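# Move shelf board from cart onto wall brackets

## Task

Take the shelf board off the cart (the cart is free to roll), set it level across both brackets on the wall, and slide it back until it meets the wall. Afterwards release it and back the robot away. The robot must stay upright and not be left leaning; falling or tilting counts as failure.

## Robot and tools

ROBOT. A Rainbow Robotics RB-Y1: a wheeled base (0.66 m long, 0.58 m wide, two drive wheels plus two rear casters, front edge 0.10 m ahead of the wheel axle), a folding torso, a head with cameras, and two arms (left and right), each ending in a parallel gripper with a wrist camera. Now and then something may briefly shove a loose object such as the board or cart.

FRAMES. Base frame: origin on the floor between the drive wheels, x forward, y to the left, z up. The reported chest, left_hand and right_hand positions are in this frame. A hand point lies midway between its finger pads; the fingers point along the hand's -z axis and close along its x axis. Reported hand positions get less accurate as reach grows. Odometry frame is the base frame as it was when the scene began. base_odometry counts wheel rotation only, so wheel slip appears as travel; heading runs -3.142 to 3.142, left positive.

execute_actions. Argument "actions" is a list holding one action, or empty (empty just reports state and images). Optional "cameras": list of head_camera, left_wrist_camera, right_wrist_camera or all; omitted/null/["all"] returns every camera, [] returns none. One action may carry:
- "base": exactly one relative command. {"translate_m": d} drives d metres straight ahead from where the base now is (negative = backward), range -3 to 3. {"rotate_rad": d} spins in place by d radians, left/counter-clockwise positive, range -3.2 to 3.2. No sideways motion. A move needing over 8.667 s at its top speed is refused.
- "joints": absolute target angles (radians) or openings (metres), keyed by joint name, one entry per joint for any arm or torso part you want. Ranges: torso_squat_rad 0 to 1.2 (bigger = chest lower, stays level); torso_shift_rad -0.3 to 0.6 (positive pushes hips forward); torso_pitch_rad -0.2 to 1.4 (positive bends forward); torso_yaw_rad -1.5 to 1.5 (left positive). Per arm: shoulder_pitch -2.356 to 2.356 (0 hangs, negative raises forward); left_shoulder_roll 0 to 3.141 (positive lifts left arm outward), right_shoulder_roll -3.141 to 0 (negative lifts right arm outward); shoulder_yaw -2.094 to 2.094; elbow -2.617 to 0.01 (0 straight, negative bends forward); forearm_roll -3.141 to 3.141; wrist_pitch -1.57 to 1.919 (negative tips hand forward); hand_roll -2.705 to 2.705; gripper_m 0 to 0.1 (gap between pads). Yaw and roll signs are the same for both arms (positive = left/counter-clockwise). head_pan_rad -0.523 to 0.523 relative to chest, head_tilt_rad -0.35 to 1.57 (positive looks down). Done tolerance is ±0.02 rad, grippers ±0.004 m.
Extra torso rules: squat+shift <= 1.52; squat-shift+pitch <= 1.57; shift+0.5 pitch-0.4 squat <= 0.7; shift+0.3 pitch-0.5 squat <= 0.39. Breaking one leaves the commanded torso joints partway and "off_target".
- "speeds": caps for this action only, translate_m 0.05 to 0.4 m/s, rotate_rad 0.1 to 1.509 rad/s (defaults are the maxima).
- "min_time_s": 0.1 to 8, the shortest duration for each arm and head motion.
Top joint speeds: arm joints 1 rad/s (forearm_roll, wrist_pitch, hand_roll 1.5), head 1.5, squat and pitch 0.3, shift 0.15, yaw 0.6, grippers 0.1 m/s. No action runs past 15 s. Bad keys or values out of range reject the call with no motion. Joints you omit may keep driving toward earlier targets.

wait: "seconds" 0 to 10; nothing new is commanded; returns state and images.
zoom_image: "camera" plus "region" [x0, y0, x1, y1] in pixels of that camera's most recent full image, at most 504x504. head_camera is 896x504; wrist cameras are 644x364. Calibration (K, T_world_to_cam mapping base frame to camera) is given per camera and may be a little off.
finished_scene: "scene" number; ends it for good and reports success. Only call once the board rests on both brackets against the wall and the robot has let go and moved away.

RESULTS. base_status and joint_status tell how each motion ended: "done"; "off_target" (came to rest short, may still push); "limit_stop_at_<name>"; "contact_stop" (torso or arm met firm resistance); "time_out"; "stopped_with_arm" (torso halted because an arm hit). A contact_stop, time_out or stopped_with_arm on one member halts its whole group (torso joints together; each arm's seven joints together) and clears their targets. "limit_stop_at_own_body" means a guard halted motion before touching the robot itself; move the arm or torso apart. "joint command not followed" with a "cause:" line means an arm's targets were held back by a self/arm-collision check; "not_followed" joints may be retried on later actions. on_its_own describes uncommanded parts; "held at" is a target, not a position. If any stop occurs, the remaining calls of that reply are skipped. Base "done" only means the wheels turned; they may have slipped. After a stop, first ease the stuck arm away in its own action, then the torso. If both hands hold one object and the torso gets an instant contact_stop with nothing blocking, resend every arm joint (not grippers) at its current reading, then the torso command.

GRIPPING. Command an opening at least 0.005 m under the object's width; "off_target" then is normal.

AVOID. Never let the arms strike or squeeze each other, fingers included; a hard press ends the run. Each arm lifts 3 kg at most; heavy weight far forward can tip the robot with no stop. Joint torque reaching the load limits (shoulders 63, elbow 32.4, wrist joints 22.5 N m) freezes the robot 10 s. Motors heat while holding loads: a MOTOR HOT warning comes at 65 °C, a brake fault at 80 °C; resend targets afterwards. The base keeps driving into furniture, and a bent leg can jut past the base front or shove the robot back unnoticed. Avoid dropping the board, knocking things over, slamming, or pushing hard. The robot holds its last command while you think.

Each tool is called after "Emit:" as name(argument=value, ...) on one line, values as JSON.

## Session

Emit:
execute_actions(actions=[])

Scene clock: 0.00 s.
base_odometry: x=+0.000 y=+0.000 heading=+0.000 (m, m, rad; odometry frame)
base_status: not commanded
joint_positions: torso_squat_rad=+0.350 torso_shift_rad=-0.001 torso_pitch_rad=+0.000 torso_yaw_rad=-0.001 left_shoulder_pitch_rad=+0.047 left_shoulder_roll_rad=+0.027 left_shoulder_yaw_rad=-0.050 left_elbow_rad=-0.290 left_forearm_roll_rad=+0.033 left_wrist_pitch_rad=+0.034 left_hand_roll_rad=+0.022 left_gripper_m=+0.101 right_shoulder_pitch_rad=-0.012 right_shoulder_roll_rad=-0.023 right_shoulder_yaw_rad=+0.023 right_elbow_rad=-0.230 right_forearm_roll_rad=+0.035 right_wrist_pitch_rad=-0.005 right_hand_roll_rad=+0.000 right_gripper_m=+0.099 head_pan_rad=+0.000 head_tilt_rad=+0.399
joint_status: not commanded
chest: x=-0.2287 y=+0.0004 z=+1.2474 quat_wxyz=(+1.000, +0.000, +0.000, +0.000) (m; base frame)
left_hand: x=-0.1298 y=+0.2353 z=+0.5691 quat_wxyz=(+0.994, +0.007, -0.105, +0.008) (m; base frame)
right_hand: x=-0.1076 y=-0.2340 z=+0.5724 quat_wxyz=(+0.992, -0.012, -0.122, +0.032) (m; base frame)
pictures: head_camera, left_wrist_camera, right_wrist_camera
Images, in order (width x height): head_camera 896x504, left_wrist_camera 644x364, right_wrist_camera 644x364.

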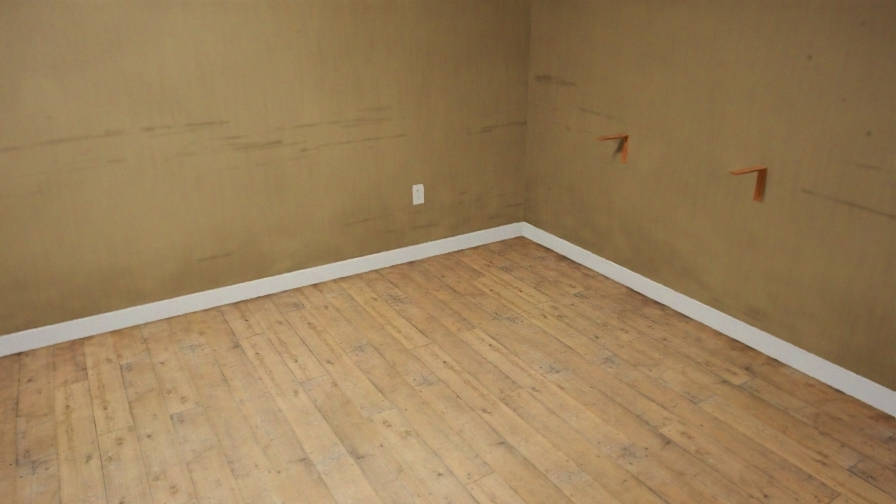

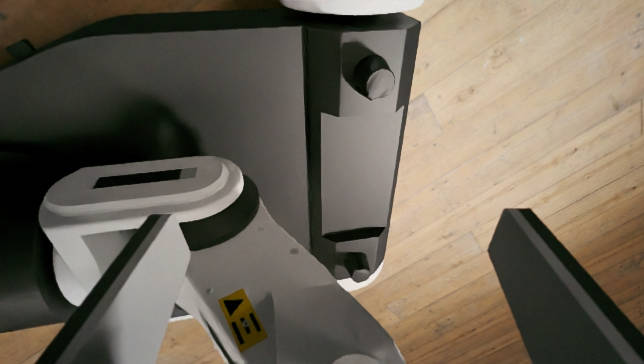

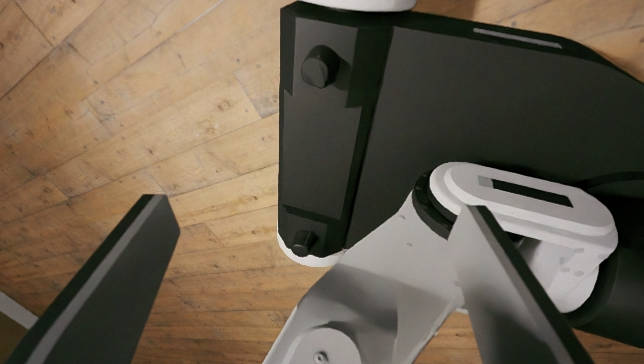

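Emit:
execute_actions(actions=[{"base":{"rotate_rad":-1.1}}], cameras=["head_camera"])

Emit:
execute_actions(actions=[{"base":{"rotate_rad":-1.1}}], cameras=["head_camera"])

Emit:
execute_actions(actions=[{"base":{"rotate_rad":-1.1}}], cameras=["head_camera"])

Scene clock: 3.53 s.
base_odometry: x=+0.000 y=+0.000 heading=-1.099 (m, m, rad; odometry frame)
base_status: done
joint_positions: torso_squat_rad=+0.350 torso_shift_rad=-0.001 torso_pitch_rad=+0.000 torso_yaw_rad=-0.001 left_shoulder_pitch_rad=+0.047 left_shoulder_roll_rad=+0.027 left_shoulder_yaw_rad=-0.050 left_elbow_rad=-0.290 left_forearm_roll_rad=+0.033 left_wrist_pitch_rad=+0.034 left_hand_roll_rad=+0.022 left_gripper_m=+0.101 right_shoulder_pitch_rad=-0.012 right_shoulder_roll_rad=-0.023 right_shoulder_yaw_rad=+0.023 right_elbow_rad=-0.230 right_forearm_roll_rad=+0.035 right_wrist_pitch_rad=-0.005 right_hand_roll_rad=+0.000 right_gripper_m=+0.099 head_pan_rad=+0.000 head_tilt_rad=+0.399
joint_status: not commanded
chest: x=-0.2287 y=+0.0004 z=+1.2474 quat_wxyz=(+1.000, +0.000, +0.000, +0.000) (m; base frame)
left_hand: x=-0.1298 y=+0.2353 z=+0.5691 quat_wxyz=(+0.994, +0.007, -0.105, +0.008) (m; base frame)
right_hand: x=-0.1076 y=-0.2340 z=+0.5724 quat_wxyz=(+0.992, -0.012, -0.122, +0.032) (m; base frame)
pictures: head_camera
camera_calibration (this result's frames):
head_camera: T_world_to_cam=[[0.0425613, -0.998967, 0.0159195, -0.0105851], [-0.379761, -0.0309137, -0.924568, 1.32083], [0.924105, 0.0333053, -0.380684, 0.685603], [0, 0, 0, 1]] pos_world=[-0.131521, 0.00742322, 1.48236]
Images, in order (width x height): head_camera 896x504.

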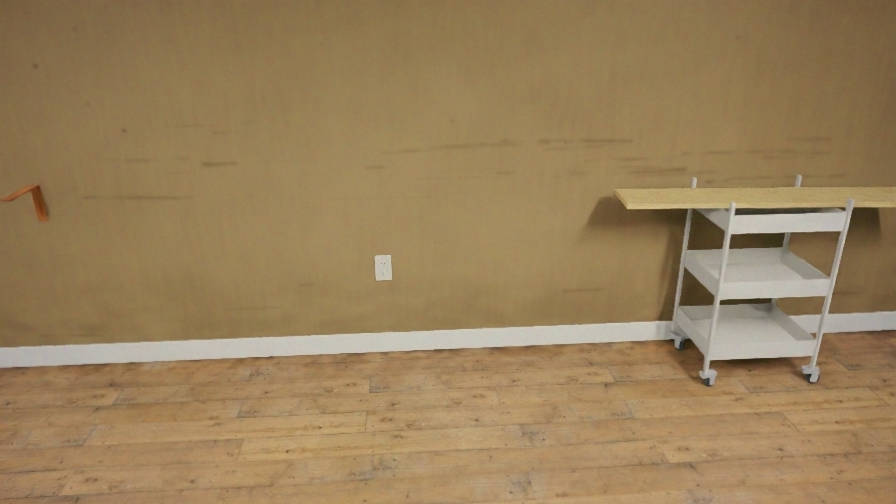

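Scene clock: 7.07 s.
base_odometry: x=+0.000 y=+0.000 heading=-2.199 (m, m, rad; odometry frame)
base_status: done
joint_positions: torso_squat_rad=+0.350 torso_shift_rad=-0.001 torso_pitch_rad=+0.000 torso_yaw_rad=-0.001 left_shoulder_pitch_rad=+0.047 left_shoulder_roll_rad=+0.027 left_shoulder_yaw_rad=-0.050 left_elbow_rad=-0.290 left_forearm_roll_rad=+0.033 left_wrist_pitch_rad=+0.034 left_hand_roll_rad=+0.022 left_gripper_m=+0.101 right_shoulder_pitch_rad=-0.012 right_shoulder_roll_rad=-0.023 right_shoulder_yaw_rad=+0.023 right_elbow_rad=-0.230 right_forearm_roll_rad=+0.035 right_wrist_pitch_rad=-0.005 right_hand_roll_rad=+0.000 right_gripper_m=+0.099 head_pan_rad=+0.000 head_tilt_rad=+0.399
joint_status: not commanded
chest: x=-0.2287 y=+0.0004 z=+1.2474 quat_wxyz=(+1.000, +0.000, +0.000, +0.000) (m; base frame)
left_hand: x=-0.1298 y=+0.2353 z=+0.5691 quat_wxyz=(+0.994, +0.007, -0.105, +0.008) (m; base frame)
right_hand: x=-0.1076 y=-0.2340 z=+0.5724 quat_wxyz=(+0.992, -0.012, -0.122, +0.032) (m; base frame)
pictures: head_camera
camera_calibration (this result's frames):
head_camera: T_world_to_cam=[[0.0425613, -0.998967, 0.0159067, -0.0105807], [-0.379761, -0.0309019, -0.924568, 1.32083], [0.924105, 0.0333101, -0.380684, 0.685603], [0, 0, 0, 1]] pos_world=[-0.131521, 0.00740867, 1.48236]
Images, in order (width x height): head_camera 896x504.

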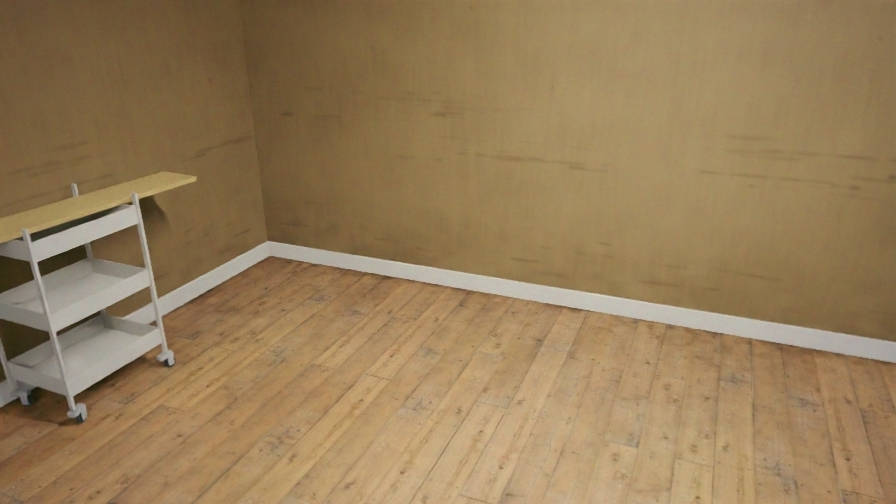

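Scene clock: 10.70 s.
base_odometry: x=+0.000 y=+0.001 heading=+2.985 (m, m, rad; odometry frame)
base_status: done
joint_positions: torso_squat_rad=+0.350 torso_shift_rad=-0.001 torso_pitch_rad=+0.000 torso_yaw_rad=-0.001 left_shoulder_pitch_rad=+0.047 left_shoulder_roll_rad=+0.027 left_shoulder_yaw_rad=-0.050 left_elbow_rad=-0.290 left_forearm_roll_rad=+0.033 left_wrist_pitch_rad=+0.034 left_hand_roll_rad=+0.022 left_gripper_m=+0.101 right_shoulder_pitch_rad=-0.012 right_shoulder_roll_rad=-0.023 right_shoulder_yaw_rad=+0.023 right_elbow_rad=-0.230 right_forearm_roll_rad=+0.035 right_wrist_pitch_rad=-0.005 right_hand_roll_rad=+0.000 right_gripper_m=+0.099 head_pan_rad=+0.000 head_tilt_rad=+0.399
joint_status: not commanded
chest: x=-0.2287 y=+0.0004 z=+1.2474 quat_wxyz=(+1.000, +0.000, +0.000, +0.000) (m; base frame)
left_hand: x=-0.1298 y=+0.2353 z=+0.5691 quat_wxyz=(+0.994, +0.007, -0.105, +0.008) (m; base frame)
right_hand: x=-0.1076 y=-0.2340 z=+0.5724 quat_wxyz=(+0.992, -0.012, -0.122, +0.032) (m; base frame)
pictures: head_camera
camera_calibration (this result's frames):
head_camera: T_world_to_cam=[[0.0425616, -0.998967, 0.0159029, -0.0105785], [-0.37976, -0.0308984, -0.924569, 1.32083], [0.924105, 0.0333118, -0.380683, 0.685603], [0, 0, 0, 1]] pos_world=[-0.131522, 0.00740522, 1.48236]
Images, in order (width x height): head_camera 896x504.

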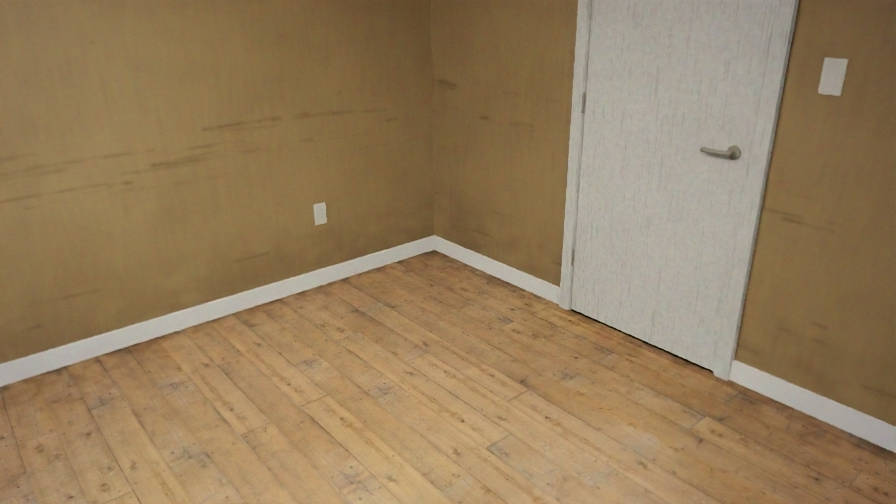

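Emit:
execute_actions(actions=[{"base":{"rotate_rad":0.772}}], cameras=[])

Emit:
execute_actions(actions=[{"base":{"translate_m":1.5},"joints":{"torso_squat_rad":0.7,"left_shoulder_pitch_rad":0,"right_shoulder_pitch_rad":0,"left_shoulder_yaw_rad":0,"right_shoulder_yaw_rad":0,"left_forearm_roll_rad":0,"right_forearm_roll_rad":0,"left_shoulder_roll_rad":0.4,"right_shoulder_roll_rad":-0.4,"left_elbow_rad":-1.1,"right_elbow_rad":-1.1,"left_wrist_pitch_rad":-0.47,"right_wrist_pitch_rad":-0.47,"left_hand_roll_rad":0.4,"right_hand_roll_rad":-0.4}}], cameras=[])

Emit:
execute_actions(actions=[{"base":{"rotate_rad":1.571}}], cameras=[])

Emit:
execute_actions(actions=[{"base":{"translate_m":1.3},"joints":{"head_tilt_rad":0.6}}])

Scene clock: 14.07 s.
base_odometry: x=+0.000 y=+0.001 heading=-2.527 (m, m, rad; odometry frame)
base_status: done
joint_positions: torso_squat_rad=+0.350 torso_shift_rad=-0.001 torso_pitch_rad=+0.000 torso_yaw_rad=-0.001 left_shoulder_pitch_rad=+0.047 left_shoulder_roll_rad=+0.027 left_shoulder_yaw_rad=-0.050 left_elbow_rad=-0.290 left_forearm_roll_rad=+0.033 left_wrist_pitch_rad=+0.034 left_hand_roll_rad=+0.022 left_gripper_m=+0.101 right_shoulder_pitch_rad=-0.012 right_shoulder_roll_rad=-0.023 right_shoulder_yaw_rad=+0.023 right_elbow_rad=-0.230 right_forearm_roll_rad=+0.035 right_wrist_pitch_rad=-0.005 right_hand_roll_rad=+0.000 right_gripper_m=+0.099 head_pan_rad=+0.000 head_tilt_rad=+0.399
joint_status: not commanded
chest: x=-0.2287 y=+0.0004 z=+1.2474 quat_wxyz=(+1.000, +0.000, +0.000, +0.000) (m; base frame)
left_hand: x=-0.1298 y=+0.2353 z=+0.5691 quat_wxyz=(+0.994, +0.007, -0.105, +0.008) (m; base frame)
right_hand: x=-0.1076 y=-0.2340 z=+0.5724 quat_wxyz=(+0.992, -0.012, -0.122, +0.032) (m; base frame)
pictures: none
No camera images: the call's "cameras" was empty. Leave "cameras" out to get every camera's image.

Scene clock: 19.33 s.
base_odometry: x=-1.224 y=-0.866 heading=-2.526 (m, m, rad; odometry frame)
base_status: done
joint_positions: torso_squat_rad=+0.700 torso_shift_rad=-0.001 torso_pitch_rad=+0.000 torso_yaw_rad=-0.001 left_shoulder_pitch_rad=+0.000 left_shoulder_roll_rad=+0.400 left_shoulder_yaw_rad=+0.000 left_elbow_rad=-1.100 left_forearm_roll_rad=+0.000 left_wrist_pitch_rad=-0.470 left_hand_roll_rad=+0.400 left_gripper_m=+0.101 right_shoulder_pitch_rad=+0.000 right_shoulder_roll_rad=-0.400 right_shoulder_yaw_rad=+0.000 right_elbow_rad=-1.100 right_forearm_roll_rad=+0.000 right_wrist_pitch_rad=-0.470 right_hand_roll_rad=-0.400 right_gripper_m=+0.099 head_pan_rad=+0.000 head_tilt_rad=+0.399
joint_status: all done
chest: x=-0.2285 y=+0.0003 z=+1.1253 quat_wxyz=(+1.000, +0.000, +0.000, -0.001) (m; base frame)
left_hand: x=+0.2476 y=+0.3833 z=+0.8187 quat_wxyz=(+0.707, +0.000, -0.707, +0.000) (m; base frame)
right_hand: x=+0.2469 y=-0.3837 z=+0.8188 quat_wxyz=(+0.707, -0.001, -0.707, +0.000) (m; base frame)
pictures: none
No camera images: the call's "cameras" was empty. Leave "cameras" out to get every camera's image.

Scene clock: 23.33 s.
base_odometry: x=-1.224 y=-0.865 heading=-0.955 (m, m, rad; odometry frame)
base_status: done
joint_positions: torso_squat_rad=+0.700 torso_shift_rad=-0.001 torso_pitch_rad=+0.000 torso_yaw_rad=-0.001 left_shoulder_pitch_rad=+0.000 left_shoulder_roll_rad=+0.400 left_shoulder_yaw_rad=+0.000 left_elbow_rad=-1.100 left_forearm_roll_rad=+0.000 left_wrist_pitch_rad=-0.470 left_hand_roll_rad=+0.400 left_gripper_m=+0.101 right_shoulder_pitch_rad=+0.000 right_shoulder_roll_rad=-0.400 right_shoulder_yaw_rad=+0.000 right_elbow_rad=-1.100 right_forearm_roll_rad=+0.000 right_wrist_pitch_rad=-0.470 right_hand_roll_rad=-0.400 right_gripper_m=+0.099 head_pan_rad=+0.000 head_tilt_rad=+0.399
joint_status: not commanded
chest: x=-0.2285 y=+0.0003 z=+1.1253 quat_wxyz=(+1.000, +0.000, +0.000, -0.001) (m; base frame)
left_hand: x=+0.2476 y=+0.3833 z=+0.8187 quat_wxyz=(+0.707, +0.000, -0.707, +0.000) (m; base frame)
right_hand: x=+0.2469 y=-0.3837 z=+0.8188 quat_wxyz=(+0.707, -0.001, -0.707, +0.000) (m; base frame)
pictures: none
No camera images: the call's "cameras" was empty. Leave "cameras" out to get every camera's image.

Scene clock: 28.10 s.
base_odometry: x=-0.473 y=-1.926 heading=-0.954 (m, m, rad; odometry frame)
base_status: done
joint_positions: torso_squat_rad=+0.700 torso_shift_rad=-0.001 torso_pitch_rad=+0.000 torso_yaw_rad=-0.001 left_shoulder_pitch_rad=+0.000 left_shoulder_roll_rad=+0.400 left_shoulder_yaw_rad=+0.000 left_elbow_rad=-1.100 left_forearm_roll_rad=+0.000 left_wrist_pitch_rad=-0.470 left_hand_roll_rad=+0.400 left_gripper_m=+0.101 right_shoulder_pitch_rad=+0.000 right_shoulder_roll_rad=-0.400 right_shoulder_yaw_rad=+0.000 right_elbow_rad=-1.100 right_forearm_roll_rad=+0.000 right_wrist_pitch_rad=-0.470 right_hand_roll_rad=-0.400 right_gripper_m=+0.099 head_pan_rad=+0.000 head_tilt_rad=+0.600
joint_status: all done
chest: x=-0.2285 y=+0.0003 z=+1.1253 quat_wxyz=(+1.000, +0.000, +0.000, -0.001) (m; base frame)
left_hand: x=+0.2476 y=+0.3833 z=+0.8186 quat_wxyz=(+0.707, +0.000, -0.707, +0.000) (m; base frame)
right_hand: x=+0.2468 y=-0.3837 z=+0.8187 quat_wxyz=(+0.707, -0.001, -0.707, +0.000) (m; base frame)
pictures: head_camera, left_wrist_camera, right_wrist_camera
camera_calibration (this result's frames):
head_camera: T_world_to_cam=[[0.0448258, -0.998971, 0.00695745, 0.00359701], [-0.556545, -0.0307556, -0.830248, 1.04647], [0.829608, 0.0333444, -0.55735, 0.853598], [0, 0, 0, 1]] pos_world=[-0.125906, 0.00731538, 1.34456]
left_wrist_camera: T_world_to_cam=[[0.0273194, -0.0470437, 0.998519, -0.80162], [-0.602529, -0.797818, -0.0211029, 0.509704], [0.797629, -0.60106, -0.0501411, 0.156458], [0, 0, 0, 1]] pos_world=[0.204215, 0.46298, 0.819034]
right_wrist_camera: T_world_to_cam=[[0.0135705, -0.0382937, -0.999174, 0.792136], [-0.638638, 0.768562, -0.0381292, 0.515758], [0.769387, 0.638628, -0.014026, 0.154661], [0, 0, 0, 1]] pos_world=[0.199639, -0.464829, 0.813317]
Images, in order (width x height): head_camera 896x504, left_wrist_camera 644x364, right_wrist_camera 644x364.

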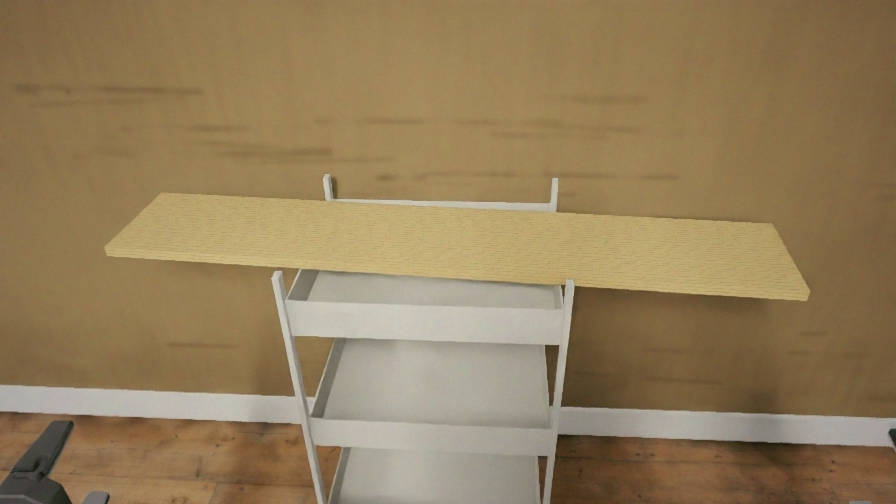

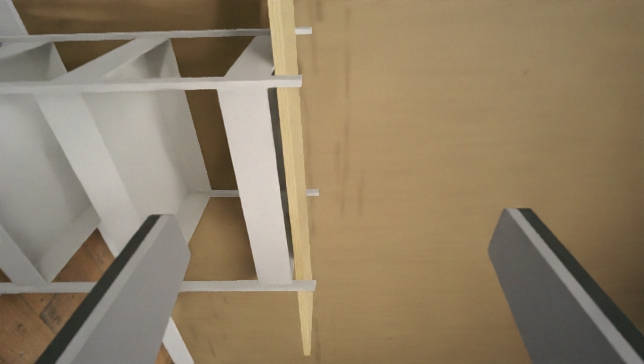

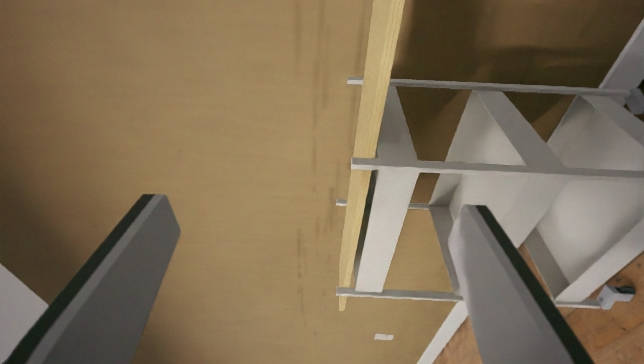

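Emit:
execute_actions(actions=[{"base":{"rotate_rad":-0.09},"joints":{"torso_squat_rad":0.84,"left_shoulder_roll_rad":0.6,"left_hand_roll_rad":0.6,"left_elbow_rad":-0.9,"left_wrist_pitch_rad":-0.67}}], cameras=[])

Emit:
execute_actions(actions=[{"base":{"translate_m":0.33}}])

Scene clock: 29.77 s.
base_odometry: x=-0.473 y=-1.926 heading=-1.043 (m, m, rad; odometry frame)
base_status: done
joint_positions: torso_squat_rad=+0.840 torso_shift_rad=-0.001 torso_pitch_rad=+0.000 torso_yaw_rad=-0.001 left_shoulder_pitch_rad=+0.000 left_shoulder_roll_rad=+0.600 left_shoulder_yaw_rad=+0.000 left_elbow_rad=-0.900 left_forearm_roll_rad=+0.000 left_wrist_pitch_rad=-0.670 left_hand_roll_rad=+0.600 left_gripper_m=+0.101 right_shoulder_pitch_rad=+0.000 right_shoulder_roll_rad=-0.400 right_shoulder_yaw_rad=+0.000 right_elbow_rad=-1.100 right_forearm_roll_rad=+0.000 right_wrist_pitch_rad=-0.470 right_hand_roll_rad=-0.400 right_gripper_m=+0.099 head_pan_rad=+0.000 head_tilt_rad=+0.600
joint_status: all done
chest: x=-0.2286 y=+0.0003 z=+1.0571 quat_wxyz=(+1.000, +0.000, +0.000, +0.000) (m; base frame)
left_hand: x=+0.2149 y=+0.4794 z=+0.7580 quat_wxyz=(+0.707, +0.000, -0.707, +0.000) (m; base frame)
right_hand: x=+0.2469 y=-0.3837 z=+0.7507 quat_wxyz=(+0.707, -0.001, -0.707, +0.000) (m; base frame)
pictures: none
No camera images: the call's "cameras" was empty. Leave "cameras" out to get every camera's image.

Scene clock: 32.10 s.
base_odometry: x=-0.307 y=-2.211 heading=-1.044 (m, m, rad; odometry frame)
base_status: done
joint_positions: torso_squat_rad=+0.840 torso_shift_rad=-0.001 torso_pitch_rad=+0.000 torso_yaw_rad=-0.001 left_shoulder_pitch_rad=+0.000 left_shoulder_roll_rad=+0.600 left_shoulder_yaw_rad=+0.000 left_elbow_rad=-0.900 left_forearm_roll_rad=+0.000 left_wrist_pitch_rad=-0.670 left_hand_roll_rad=+0.600 left_gripper_m=+0.101 right_shoulder_pitch_rad=+0.000 right_shoulder_roll_rad=-0.400 right_shoulder_yaw_rad=+0.000 right_elbow_rad=-1.100 right_forearm_roll_rad=+0.000 right_wrist_pitch_rad=-0.470 right_hand_roll_rad=-0.400 right_gripper_m=+0.099 head_pan_rad=+0.000 head_tilt_rad=+0.600
joint_status: not commanded
chest: x=-0.2284 y=+0.0003 z=+1.0572 quat_wxyz=(+1.000, +0.000, +0.000, +0.000) (m; base frame)
left_hand: x=+0.2149 y=+0.4794 z=+0.7579 quat_wxyz=(+0.707, +0.000, -0.707, +0.000) (m; base frame)
right_hand: x=+0.2469 y=-0.3837 z=+0.7506 quat_wxyz=(+0.707, -0.001, -0.707, +0.000) (m; base frame)
pictures: head_camera, left_wrist_camera, right_wrist_camera
camera_calibration (this result's frames):
head_camera: T_world_to_cam=[[0.0448594, -0.998969, 0.00698552, 0.004033], [-0.55663, -0.0308012, -0.830189, 0.989853], [0.829548, 0.0333534, -0.557438, 0.815606], [0, 0, 0, 1]] pos_world=[-0.125784, 0.00731419, 1.27639]
left_wrist_camera: T_world_to_cam=[[0.0273266, -0.0470122, 0.99852, -0.735553], [-0.602248, -0.79803, -0.021091, 0.565409], [0.797841, -0.600781, -0.0501205, 0.237038], [0, 0, 0, 1]] pos_world=[0.171499, 0.559041, 0.75827]
right_wrist_camera: T_world_to_cam=[[0.0135512, -0.0383677, -0.999172, 0.72401], [-0.638702, 0.768507, -0.0381727, 0.513261], [0.769335, 0.63869, -0.0140913, 0.153706], [0, 0, 0, 1]] pos_world=[0.199757, -0.464836, 0.745169]
Images, in order (width x height): head_camera 896x504, left_wrist_camera 644x364, right_wrist_camera 644x364.

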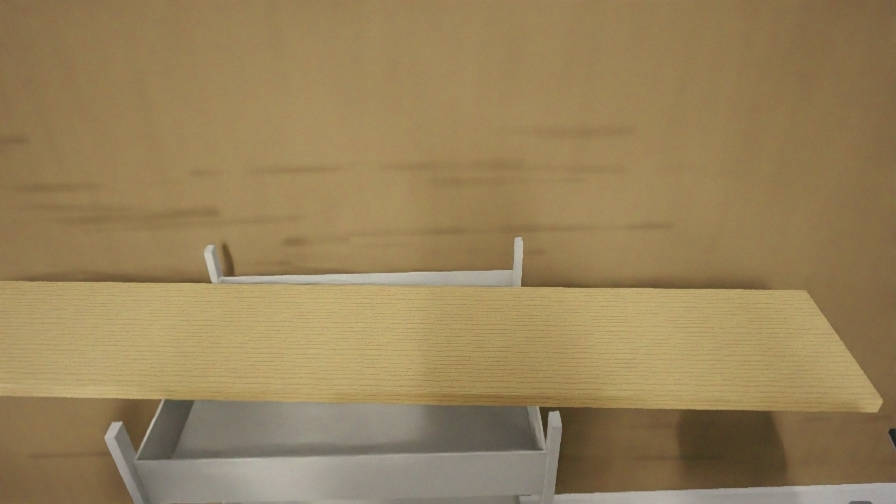

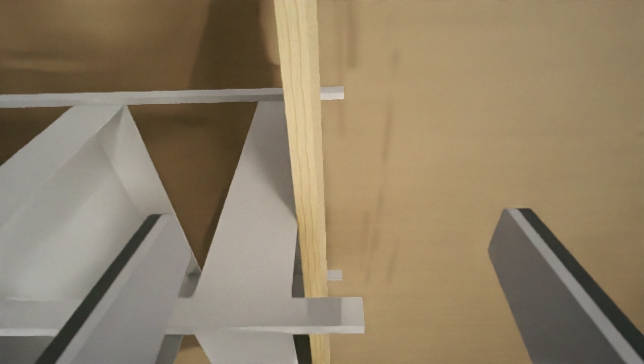

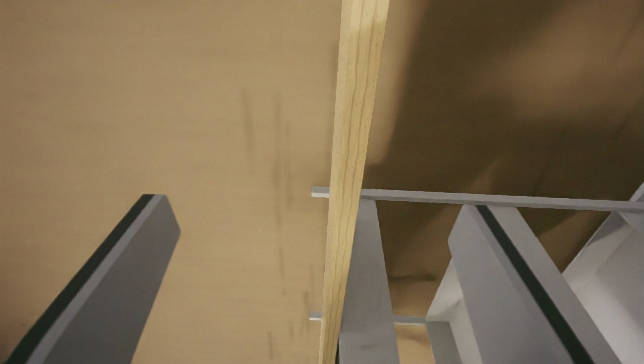

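Emit:
execute_actions(actions=[{"joints":{"torso_squat_rad":0.895,"torso_yaw_rad":-0.05,"right_shoulder_roll_rad":-0.2,"right_hand_roll_rad":-0.2,"right_elbow_rad":-1.2,"right_wrist_pitch_rad":-0.37}}], cameras=[])

Emit:
execute_actions(actions=[{"base":{"translate_m":0.14},"joints":{"head_tilt_rad":0.9}}])

Scene clock: 33.43 s.
base_odometry: x=-0.307 y=-2.211 heading=-1.044 (m, m, rad; odometry frame)
base_status: not commanded
joint_positions: torso_squat_rad=+0.895 torso_shift_rad=-0.001 torso_pitch_rad=+0.000 torso_yaw_rad=-0.050 left_shoulder_pitch_rad=+0.000 left_shoulder_roll_rad=+0.600 left_shoulder_yaw_rad=+0.000 left_elbow_rad=-0.900 left_forearm_roll_rad=+0.000 left_wrist_pitch_rad=-0.670 left_hand_roll_rad=+0.600 left_gripper_m=+0.101 right_shoulder_pitch_rad=+0.000 right_shoulder_roll_rad=-0.200 right_shoulder_yaw_rad=+0.000 right_elbow_rad=-1.200 right_forearm_roll_rad=+0.000 right_wrist_pitch_rad=-0.370 right_hand_roll_rad=-0.200 right_gripper_m=+0.099 head_pan_rad=+0.000 head_tilt_rad=+0.600
joint_status: all done
chest: x=-0.2286 y=+0.0003 z=+1.0278 quat_wxyz=(+1.000, +0.000, +0.000, -0.025) (m; base frame)
left_hand: x=+0.2378 y=+0.4570 z=+0.7286 quat_wxyz=(+0.707, -0.018, -0.707, -0.017) (m; base frame)
right_hand: x=+0.2450 y=-0.3228 z=+0.7181 quat_wxyz=(+0.707, -0.018, -0.707, -0.018) (m; base frame)
pictures: none
No camera images: the call's "cameras" was empty. Leave "cameras" out to get every camera's image.

Scene clock: 35.20 s.
base_odometry: x=-0.236 y=-2.332 heading=-1.044 (m, m, rad; odometry frame)
base_status: done
joint_positions: torso_squat_rad=+0.895 torso_shift_rad=-0.001 torso_pitch_rad=+0.000 torso_yaw_rad=-0.050 left_shoulder_pitch_rad=+0.000 left_shoulder_roll_rad=+0.600 left_shoulder_yaw_rad=+0.000 left_elbow_rad=-0.900 left_forearm_roll_rad=+0.000 left_wrist_pitch_rad=-0.670 left_hand_roll_rad=+0.600 left_gripper_m=+0.101 right_shoulder_pitch_rad=+0.000 right_shoulder_roll_rad=-0.200 right_shoulder_yaw_rad=+0.000 right_elbow_rad=-1.200 right_forearm_roll_rad=+0.000 right_wrist_pitch_rad=-0.370 right_hand_roll_rad=-0.200 right_gripper_m=+0.099 head_pan_rad=+0.000 head_tilt_rad=+0.900
joint_status: all done
chest: x=-0.2284 y=+0.0003 z=+1.0278 quat_wxyz=(+1.000, +0.000, +0.000, -0.025) (m; base frame)
left_hand: x=+0.2379 y=+0.4570 z=+0.7285 quat_wxyz=(+0.707, -0.018, -0.707, -0.017) (m; base frame)
right_hand: x=+0.2450 y=-0.3228 z=+0.7181 quat_wxyz=(+0.707, -0.018, -0.707, -0.018) (m; base frame)
pictures: head_camera, left_wrist_camera, right_wrist_camera
camera_calibration (this result's frames):
head_camera: T_world_to_cam=[[-0.00412231, -0.999969, -0.00676416, 0.00991174], [-0.777631, 0.00745834, -0.628677, 0.672382], [0.628708, 0.00266842, -0.777637, 1.02819], [0, 0, 0, 1]] pos_world=[-0.123522, 0.00215294, 1.22233]
left_wrist_camera: T_world_to_cam=[[0.0249064, -0.0482334, 0.998526, -0.706801], [-0.640629, -0.767561, -0.0210974, 0.555994], [0.767447, -0.639159, -0.0500169, 0.228529], [0, 0, 0, 1]] pos_world=[0.198406, 0.538734, 0.72892]
right_wrist_camera: T_world_to_cam=[[0.0115818, -0.0388594, -0.999178, 0.694195], [-0.600528, 0.798699, -0.0380234, 0.464268], [0.79952, 0.600475, -0.0140858, 0.0960568], [0, 0, 0, 1]] pos_world=[0.193966, -0.401514, 0.71263]
Images, in order (width x height): head_camera 896x504, left_wrist_camera 644x364, right_wrist_camera 644x364.

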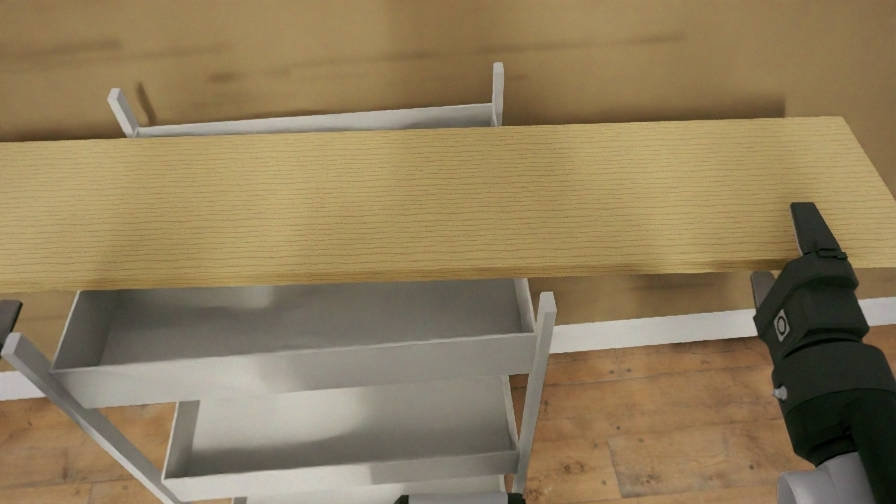

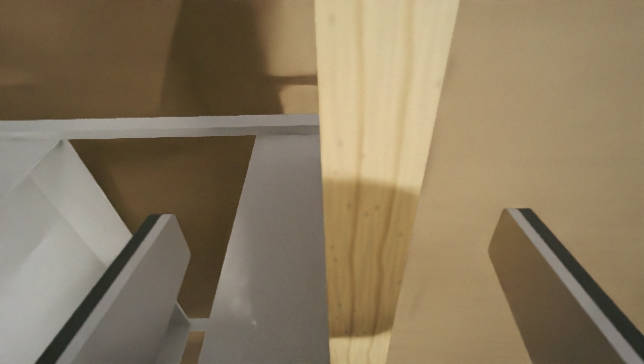

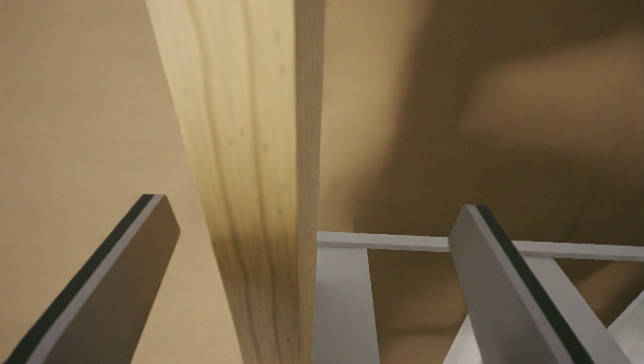

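Emit:
execute_actions(actions=[{"joints":{"left_shoulder_roll_rad":0.66,"left_hand_roll_rad":0.66,"right_elbow_rad":-1.29,"right_wrist_pitch_rad":-0.28}}], cameras=[])

Emit:
execute_actions(actions=[{"base":{"translate_m":0.05},"joints":{"head_pan_rad":0.2}}])

Emit:
execute_actions(actions=[{"joints":{"left_gripper_m":0,"right_gripper_m":0}}], cameras=[])

Emit:
execute_actions(actions=[{"joints":{"torso_squat_rad":0.65}}])

Scene clock: 35.93 s.
base_odometry: x=-0.236 y=-2.332 heading=-1.044 (m, m, rad; odometry frame)
base_status: not commanded
joint_positions: torso_squat_rad=+0.895 torso_shift_rad=-0.001 torso_pitch_rad=+0.000 torso_yaw_rad=-0.050 left_shoulder_pitch_rad=+0.000 left_shoulder_roll_rad=+0.660 left_shoulder_yaw_rad=+0.000 left_elbow_rad=-0.900 left_forearm_roll_rad=+0.000 left_wrist_pitch_rad=-0.670 left_hand_roll_rad=+0.660 left_gripper_m=+0.101 right_shoulder_pitch_rad=+0.000 right_shoulder_roll_rad=-0.200 right_shoulder_yaw_rad=+0.000 right_elbow_rad=-1.290 right_forearm_roll_rad=+0.000 right_wrist_pitch_rad=-0.280 right_hand_roll_rad=-0.200 right_gripper_m=+0.099 head_pan_rad=+0.000 head_tilt_rad=+0.900
joint_status: all done
chest: x=-0.2284 y=+0.0003 z=+1.0278 quat_wxyz=(+1.000, +0.000, +0.000, -0.025) (m; base frame)
left_hand: x=+0.2390 y=+0.4793 z=+0.7448 quat_wxyz=(+0.707, -0.018, -0.707, -0.017) (m; base frame)
right_hand: x=+0.2552 y=-0.3192 z=+0.7386 quat_wxyz=(+0.707, -0.018, -0.707, -0.018) (m; base frame)
pictures: none
No camera images: the call's "cameras" was empty. Leave "cameras" out to get every camera's image.

Scene clock: 37.00 s.
base_odometry: x=-0.211 y=-2.376 heading=-1.045 (m, m, rad; odometry frame)
base_status: done
joint_positions: torso_squat_rad=+0.895 torso_shift_rad=-0.001 torso_pitch_rad=+0.000 torso_yaw_rad=-0.050 left_shoulder_pitch_rad=+0.000 left_shoulder_roll_rad=+0.660 left_shoulder_yaw_rad=+0.000 left_elbow_rad=-0.900 left_forearm_roll_rad=+0.000 left_wrist_pitch_rad=-0.670 left_hand_roll_rad=+0.660 left_gripper_m=+0.101 right_shoulder_pitch_rad=+0.000 right_shoulder_roll_rad=-0.200 right_shoulder_yaw_rad=+0.000 right_elbow_rad=-1.290 right_forearm_roll_rad=+0.000 right_wrist_pitch_rad=-0.280 right_hand_roll_rad=-0.200 right_gripper_m=+0.099 head_pan_rad=+0.200 head_tilt_rad=+0.900
joint_status: all done
chest: x=-0.2285 y=+0.0003 z=+1.0278 quat_wxyz=(+1.000, +0.000, +0.000, -0.025) (m; base frame)
left_hand: x=+0.2388 y=+0.4794 z=+0.7447 quat_wxyz=(+0.707, -0.017, -0.707, -0.017) (m; base frame)
right_hand: x=+0.2551 y=-0.3193 z=+0.7384 quat_wxyz=(+0.707, -0.018, -0.707, -0.018) (m; base frame)
pictures: head_camera, left_wrist_camera, right_wrist_camera
camera_calibration (this result's frames):
head_camera: T_world_to_cam=[[0.194194, -0.98094, -0.00673806, 0.0508482], [-0.763666, -0.146862, -0.628686, 0.675121], [0.615714, 0.127233, -0.77763, 1.02561], [0, 0, 0, 1]] pos_world=[-0.125793, 0.0185372, 1.22233]
left_wrist_camera: T_world_to_cam=[[0.0251796, -0.0483018, 0.998515, -0.721874], [-0.640487, -0.767682, -0.0209844, 0.574047], [0.767556, -0.639008, -0.0502667, 0.242953], [0, 0, 0, 1]] pos_world=[0.199366, 0.561067, 0.745061]
right_wrist_camera: T_world_to_cam=[[0.0112464, -0.0388298, -0.999183, 0.714647], [-0.600351, 0.798843, -0.0378016, 0.468082], [0.799657, 0.600285, -0.0143274, 0.086251], [0, 0, 0, 1]] pos_world=[0.204005, -0.397949, 0.732993]
Images, in order (width x height): head_camera 896x504, left_wrist_camera 644x364, right_wrist_camera 644x364.

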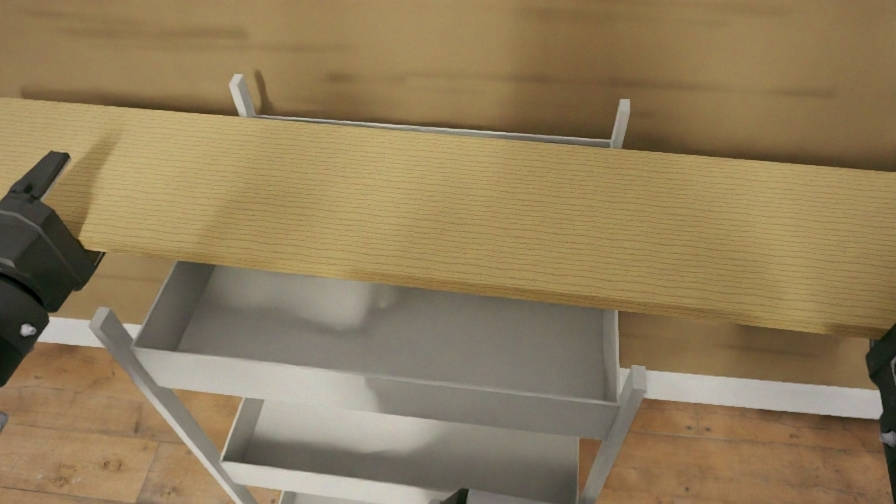

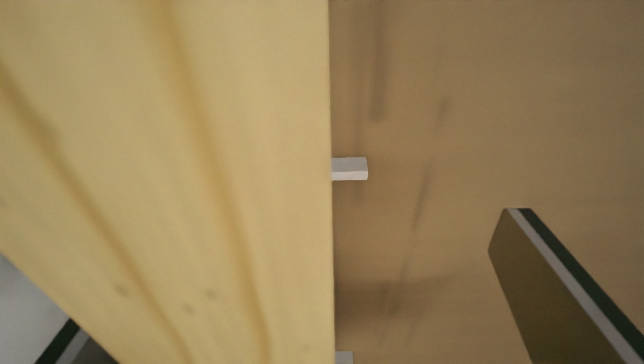

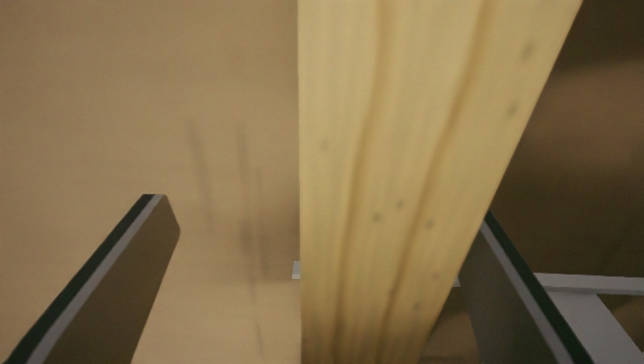

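Scene clock: 38.50 s.
base_odometry: x=-0.211 y=-2.376 heading=-1.045 (m, m, rad; odometry frame)
base_status: not commanded
joint_positions: torso_squat_rad=+0.895 torso_shift_rad=-0.001 torso_pitch_rad=+0.000 torso_yaw_rad=-0.050 left_shoulder_pitch_rad=+0.001 left_shoulder_roll_rad=+0.659 left_shoulder_yaw_rad=-0.001 left_elbow_rad=-0.899 left_forearm_roll_rad=+0.000 left_wrist_pitch_rad=-0.670 left_hand_roll_rad=+0.660 left_gripper_m=+0.019 right_shoulder_pitch_rad=+0.001 right_shoulder_roll_rad=-0.200 right_shoulder_yaw_rad=+0.000 right_elbow_rad=-1.289 right_forearm_roll_rad=+0.000 right_wrist_pitch_rad=-0.279 right_hand_roll_rad=-0.200 right_gripper_m=+0.017 head_pan_rad=+0.200 head_tilt_rad=+0.900
joint_status: left_gripper_m off_target (ended at +0.019, target +0.000); right_gripper_m off_target (ended at +0.017, target +0.000)
chest: x=-0.2283 y=+0.0003 z=+1.0278 quat_wxyz=(+1.000, +0.000, +0.000, -0.025) (m; base frame)
left_hand: x=+0.2384 y=+0.4793 z=+0.7435 quat_wxyz=(+0.708, -0.017, -0.706, -0.017) (m; base frame)
right_hand: x=+0.2548 y=-0.3195 z=+0.7373 quat_wxyz=(+0.708, -0.018, -0.706, -0.018) (m; base frame)
pictures: none
No camera images: the call's "cameras" was empty. Leave "cameras" out to get every camera's image.

Scene clock: 40.13 s.
base_odometry: x=-0.211 y=-2.376 heading=-1.045 (m, m, rad; odometry frame)
base_status: not commanded
joint_positions: torso_squat_rad=+0.650 torso_shift_rad=-0.001 torso_pitch_rad=+0.001 torso_yaw_rad=-0.050 left_shoulder_pitch_rad=+0.001 left_shoulder_roll_rad=+0.659 left_shoulder_yaw_rad=-0.001 left_elbow_rad=-0.899 left_forearm_roll_rad=+0.000 left_wrist_pitch_rad=-0.669 left_hand_roll_rad=+0.660 left_gripper_m=+0.019 right_shoulder_pitch_rad=+0.001 right_shoulder_roll_rad=-0.200 right_shoulder_yaw_rad=+0.000 right_elbow_rad=-1.289 right_forearm_roll_rad=+0.000 right_wrist_pitch_rad=-0.279 right_hand_roll_rad=-0.200 right_gripper_m=+0.017 head_pan_rad=+0.200 head_tilt_rad=+0.900
joint_status: all done
chest: x=-0.2282 y=+0.0003 z=+1.1472 quat_wxyz=(+1.000, +0.000, +0.000, -0.025) (m; base frame)
left_hand: x=+0.2384 y=+0.4793 z=+0.8627 quat_wxyz=(+0.708, -0.017, -0.706, -0.017) (m; base frame)
right_hand: x=+0.2547 y=-0.3194 z=+0.8564 quat_wxyz=(+0.708, -0.018, -0.705, -0.018) (m; base frame)
pictures: head_camera, left_wrist_camera, right_wrist_camera
camera_calibration (this result's frames):
head_camera: T_world_to_cam=[[0.194193, -0.980939, -0.00684287, 0.0517932], [-0.764161, -0.146897, -0.628075, 0.749608], [0.615099, 0.127197, -0.778123, 1.11873], [0, 0, 0, 1]] pos_world=[-0.125366, 0.0186219, 1.34167]
left_wrist_camera: T_world_to_cam=[[0.0281221, -0.0480339, 0.99845, -0.840498], [-0.640221, -0.767958, -0.0189129, 0.574529], [0.767675, -0.638697, -0.0523489, 0.250825], [0, 0, 0, 1]] pos_world=[0.19891, 0.561043, 0.863191]
right_wrist_camera: T_world_to_cam=[[0.00782796, -0.0387115, -0.99922, 0.833496], [-0.599993, 0.79921, -0.0356632, 0.470647], [0.799967, 0.599804, -0.0169705, 0.0903499], [0, 0, 0, 1]] pos_world=[0.203584, -0.398072, 0.851164]
Images, in order (width x height): head_camera 896x504, left_wrist_camera 644x364, right_wrist_camera 644x364.

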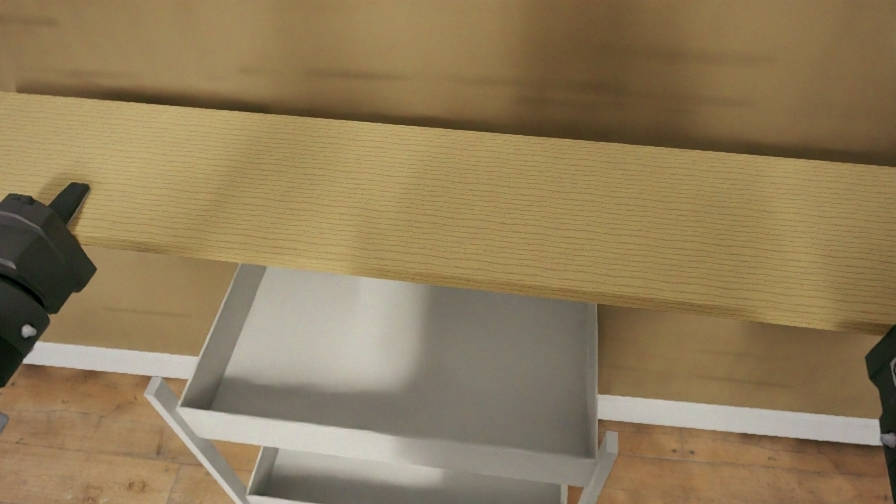

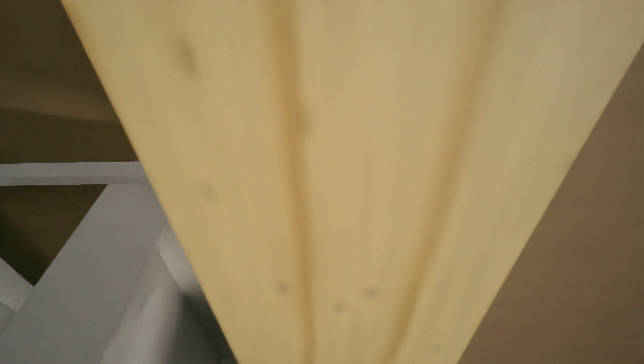

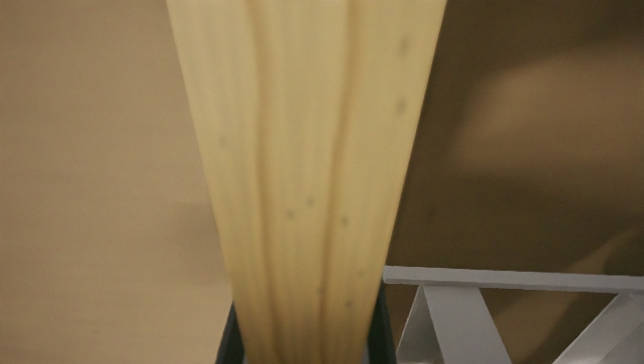

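Emit:
execute_actions(actions=[{"base":{"translate_m":-0.9},"joints":{"torso_squat_rad":0.45,"head_tilt_rad":0.45,"head_pan_rad":0}}], cameras=[])

Emit:
execute_actions(actions=[{"base":{"rotate_rad":1.66}}], cameras=[])

Emit:
execute_actions(actions=[{"base":{"translate_m":2.88}}], cameras=[])

Emit:
execute_actions(actions=[{"base":{"rotate_rad":-1.59}}], cameras=["head_camera"])

Scene clock: 44.53 s.
base_odometry: x=-0.662 y=-1.597 heading=-1.047 (m, m, rad; odometry frame)
base_status: done
joint_positions: torso_squat_rad=+0.450 torso_shift_rad=-0.001 torso_pitch_rad=+0.000 torso_yaw_rad=-0.050 left_shoulder_pitch_rad=+0.001 left_shoulder_roll_rad=+0.659 left_shoulder_yaw_rad=-0.001 left_elbow_rad=-0.899 left_forearm_roll_rad=+0.000 left_wrist_pitch_rad=-0.669 left_hand_roll_rad=+0.660 left_gripper_m=+0.019 right_shoulder_pitch_rad=+0.001 right_shoulder_roll_rad=-0.200 right_shoulder_yaw_rad=+0.000 right_elbow_rad=-1.289 right_forearm_roll_rad=+0.000 right_wrist_pitch_rad=-0.279 right_hand_roll_rad=-0.200 right_gripper_m=+0.017 head_pan_rad=+0.000 head_tilt_rad=+0.450
joint_status: all done
chest: x=-0.2283 y=+0.0004 z=+1.2203 quat_wxyz=(+1.000, +0.000, +0.000, -0.025) (m; base frame)
left_hand: x=+0.2383 y=+0.4794 z=+0.9357 quat_wxyz=(+0.708, -0.017, -0.706, -0.017) (m; base frame)
right_hand: x=+0.2546 y=-0.3194 z=+0.9294 quat_wxyz=(+0.708, -0.018, -0.705, -0.018) (m; base frame)
pictures: none
No camera images: the call's "cameras" was empty. Leave "cameras" out to get every camera's image.

Scene clock: 48.53 s.
base_odometry: x=-0.662 y=-1.597 heading=+0.613 (m, m, rad; odometry frame)
base_status: done
joint_positions: torso_squat_rad=+0.450 torso_shift_rad=-0.001 torso_pitch_rad=+0.000 torso_yaw_rad=-0.050 left_shoulder_pitch_rad=+0.001 left_shoulder_roll_rad=+0.659 left_shoulder_yaw_rad=-0.001 left_elbow_rad=-0.899 left_forearm_roll_rad=+0.000 left_wrist_pitch_rad=-0.669 left_hand_roll_rad=+0.660 left_gripper_m=+0.019 right_shoulder_pitch_rad=+0.001 right_shoulder_roll_rad=-0.200 right_shoulder_yaw_rad=+0.000 right_elbow_rad=-1.289 right_forearm_roll_rad=+0.000 right_wrist_pitch_rad=-0.279 right_hand_roll_rad=-0.200 right_gripper_m=+0.017 head_pan_rad=+0.000 head_tilt_rad=+0.450
joint_status: not commanded
chest: x=-0.2283 y=+0.0004 z=+1.2203 quat_wxyz=(+1.000, +0.000, +0.000, -0.025) (m; base frame)
left_hand: x=+0.2383 y=+0.4794 z=+0.9357 quat_wxyz=(+0.708, -0.017, -0.706, -0.017) (m; base frame)
right_hand: x=+0.2546 y=-0.3194 z=+0.9294 quat_wxyz=(+0.708, -0.018, -0.705, -0.018) (m; base frame)
pictures: none
No camera images: the call's "cameras" was empty. Leave "cameras" out to get every camera's image.

Scene clock: 57.47 s.
base_odometry: x=+1.693 y=+0.061 heading=+0.614 (m, m, rad; odometry frame)
base_status: done
joint_positions: torso_squat_rad=+0.450 torso_shift_rad=-0.001 torso_pitch_rad=+0.000 torso_yaw_rad=-0.050 left_shoulder_pitch_rad=+0.001 left_shoulder_roll_rad=+0.659 left_shoulder_yaw_rad=-0.001 left_elbow_rad=-0.899 left_forearm_roll_rad=+0.000 left_wrist_pitch_rad=-0.669 left_hand_roll_rad=+0.660 left_gripper_m=+0.019 right_shoulder_pitch_rad=+0.001 right_shoulder_roll_rad=-0.200 right_shoulder_yaw_rad=+0.000 right_elbow_rad=-1.289 right_forearm_roll_rad=+0.000 right_wrist_pitch_rad=-0.279 right_hand_roll_rad=-0.200 right_gripper_m=+0.017 head_pan_rad=+0.000 head_tilt_rad=+0.450
joint_status: not commanded
chest: x=-0.2283 y=+0.0004 z=+1.2203 quat_wxyz=(+1.000, +0.000, +0.000, -0.025) (m; base frame)
left_hand: x=+0.2383 y=+0.4794 z=+0.9356 quat_wxyz=(+0.708, -0.017, -0.706, -0.017) (m; base frame)
right_hand: x=+0.2546 y=-0.3193 z=+0.9294 quat_wxyz=(+0.708, -0.018, -0.705, -0.018) (m; base frame)
pictures: none
No camera images: the call's "cameras" was empty. Leave "cameras" out to get every camera's image.

Scene clock: 61.47 s.
base_odometry: x=+1.692 y=+0.061 heading=-0.976 (m, m, rad; odometry frame)
base_status: done
joint_positions: torso_squat_rad=+0.450 torso_shift_rad=-0.001 torso_pitch_rad=+0.000 torso_yaw_rad=-0.050 left_shoulder_pitch_rad=+0.001 left_shoulder_roll_rad=+0.659 left_shoulder_yaw_rad=-0.001 left_elbow_rad=-0.899 left_forearm_roll_rad=+0.000 left_wrist_pitch_rad=-0.669 left_hand_roll_rad=+0.660 left_gripper_m=+0.019 right_shoulder_pitch_rad=+0.001 right_shoulder_roll_rad=-0.200 right_shoulder_yaw_rad=+0.000 right_elbow_rad=-1.289 right_forearm_roll_rad=+0.000 right_wrist_pitch_rad=-0.279 right_hand_roll_rad=-0.200 right_gripper_m=+0.017 head_pan_rad=+0.000 head_tilt_rad=+0.450
joint_status: not commanded
chest: x=-0.2283 y=+0.0004 z=+1.2203 quat_wxyz=(+1.000, +0.000, +0.000, -0.025) (m; base frame)
left_hand: x=+0.2382 y=+0.4794 z=+0.9356 quat_wxyz=(+0.708, -0.017, -0.706, -0.017) (m; base frame)
right_hand: x=+0.2546 y=-0.3193 z=+0.9294 quat_wxyz=(+0.708, -0.018, -0.705, -0.018) (m; base frame)
pictures: head_camera
camera_calibration (this result's frames):
head_camera: T_world_to_cam=[[-0.00600616, -0.999887, 0.0138141, -0.0182117], [-0.427869, -0.00991631, -0.903786, 1.25645], [0.903821, -0.0113389, -0.427761, 0.737456], [0, 0, 0, 1]] pos_world=[-0.129042, 0.0026116, 1.45127]
Images, in order (width x height): head_camera 896x504.

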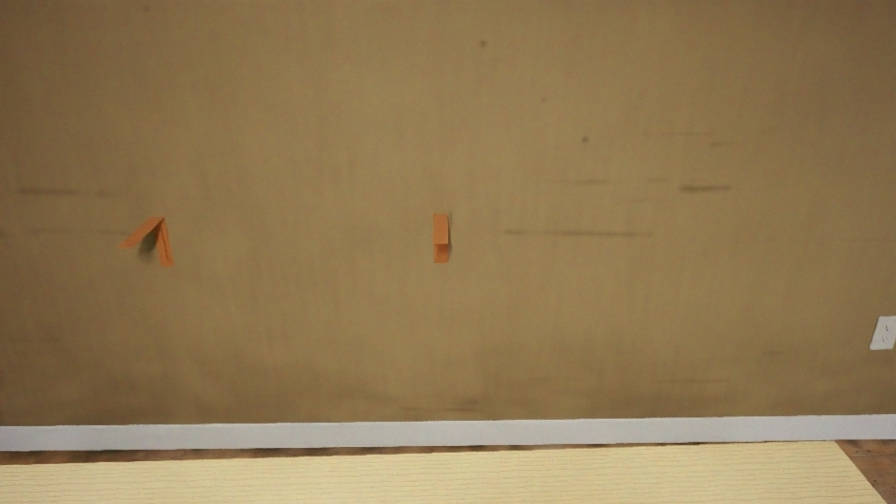

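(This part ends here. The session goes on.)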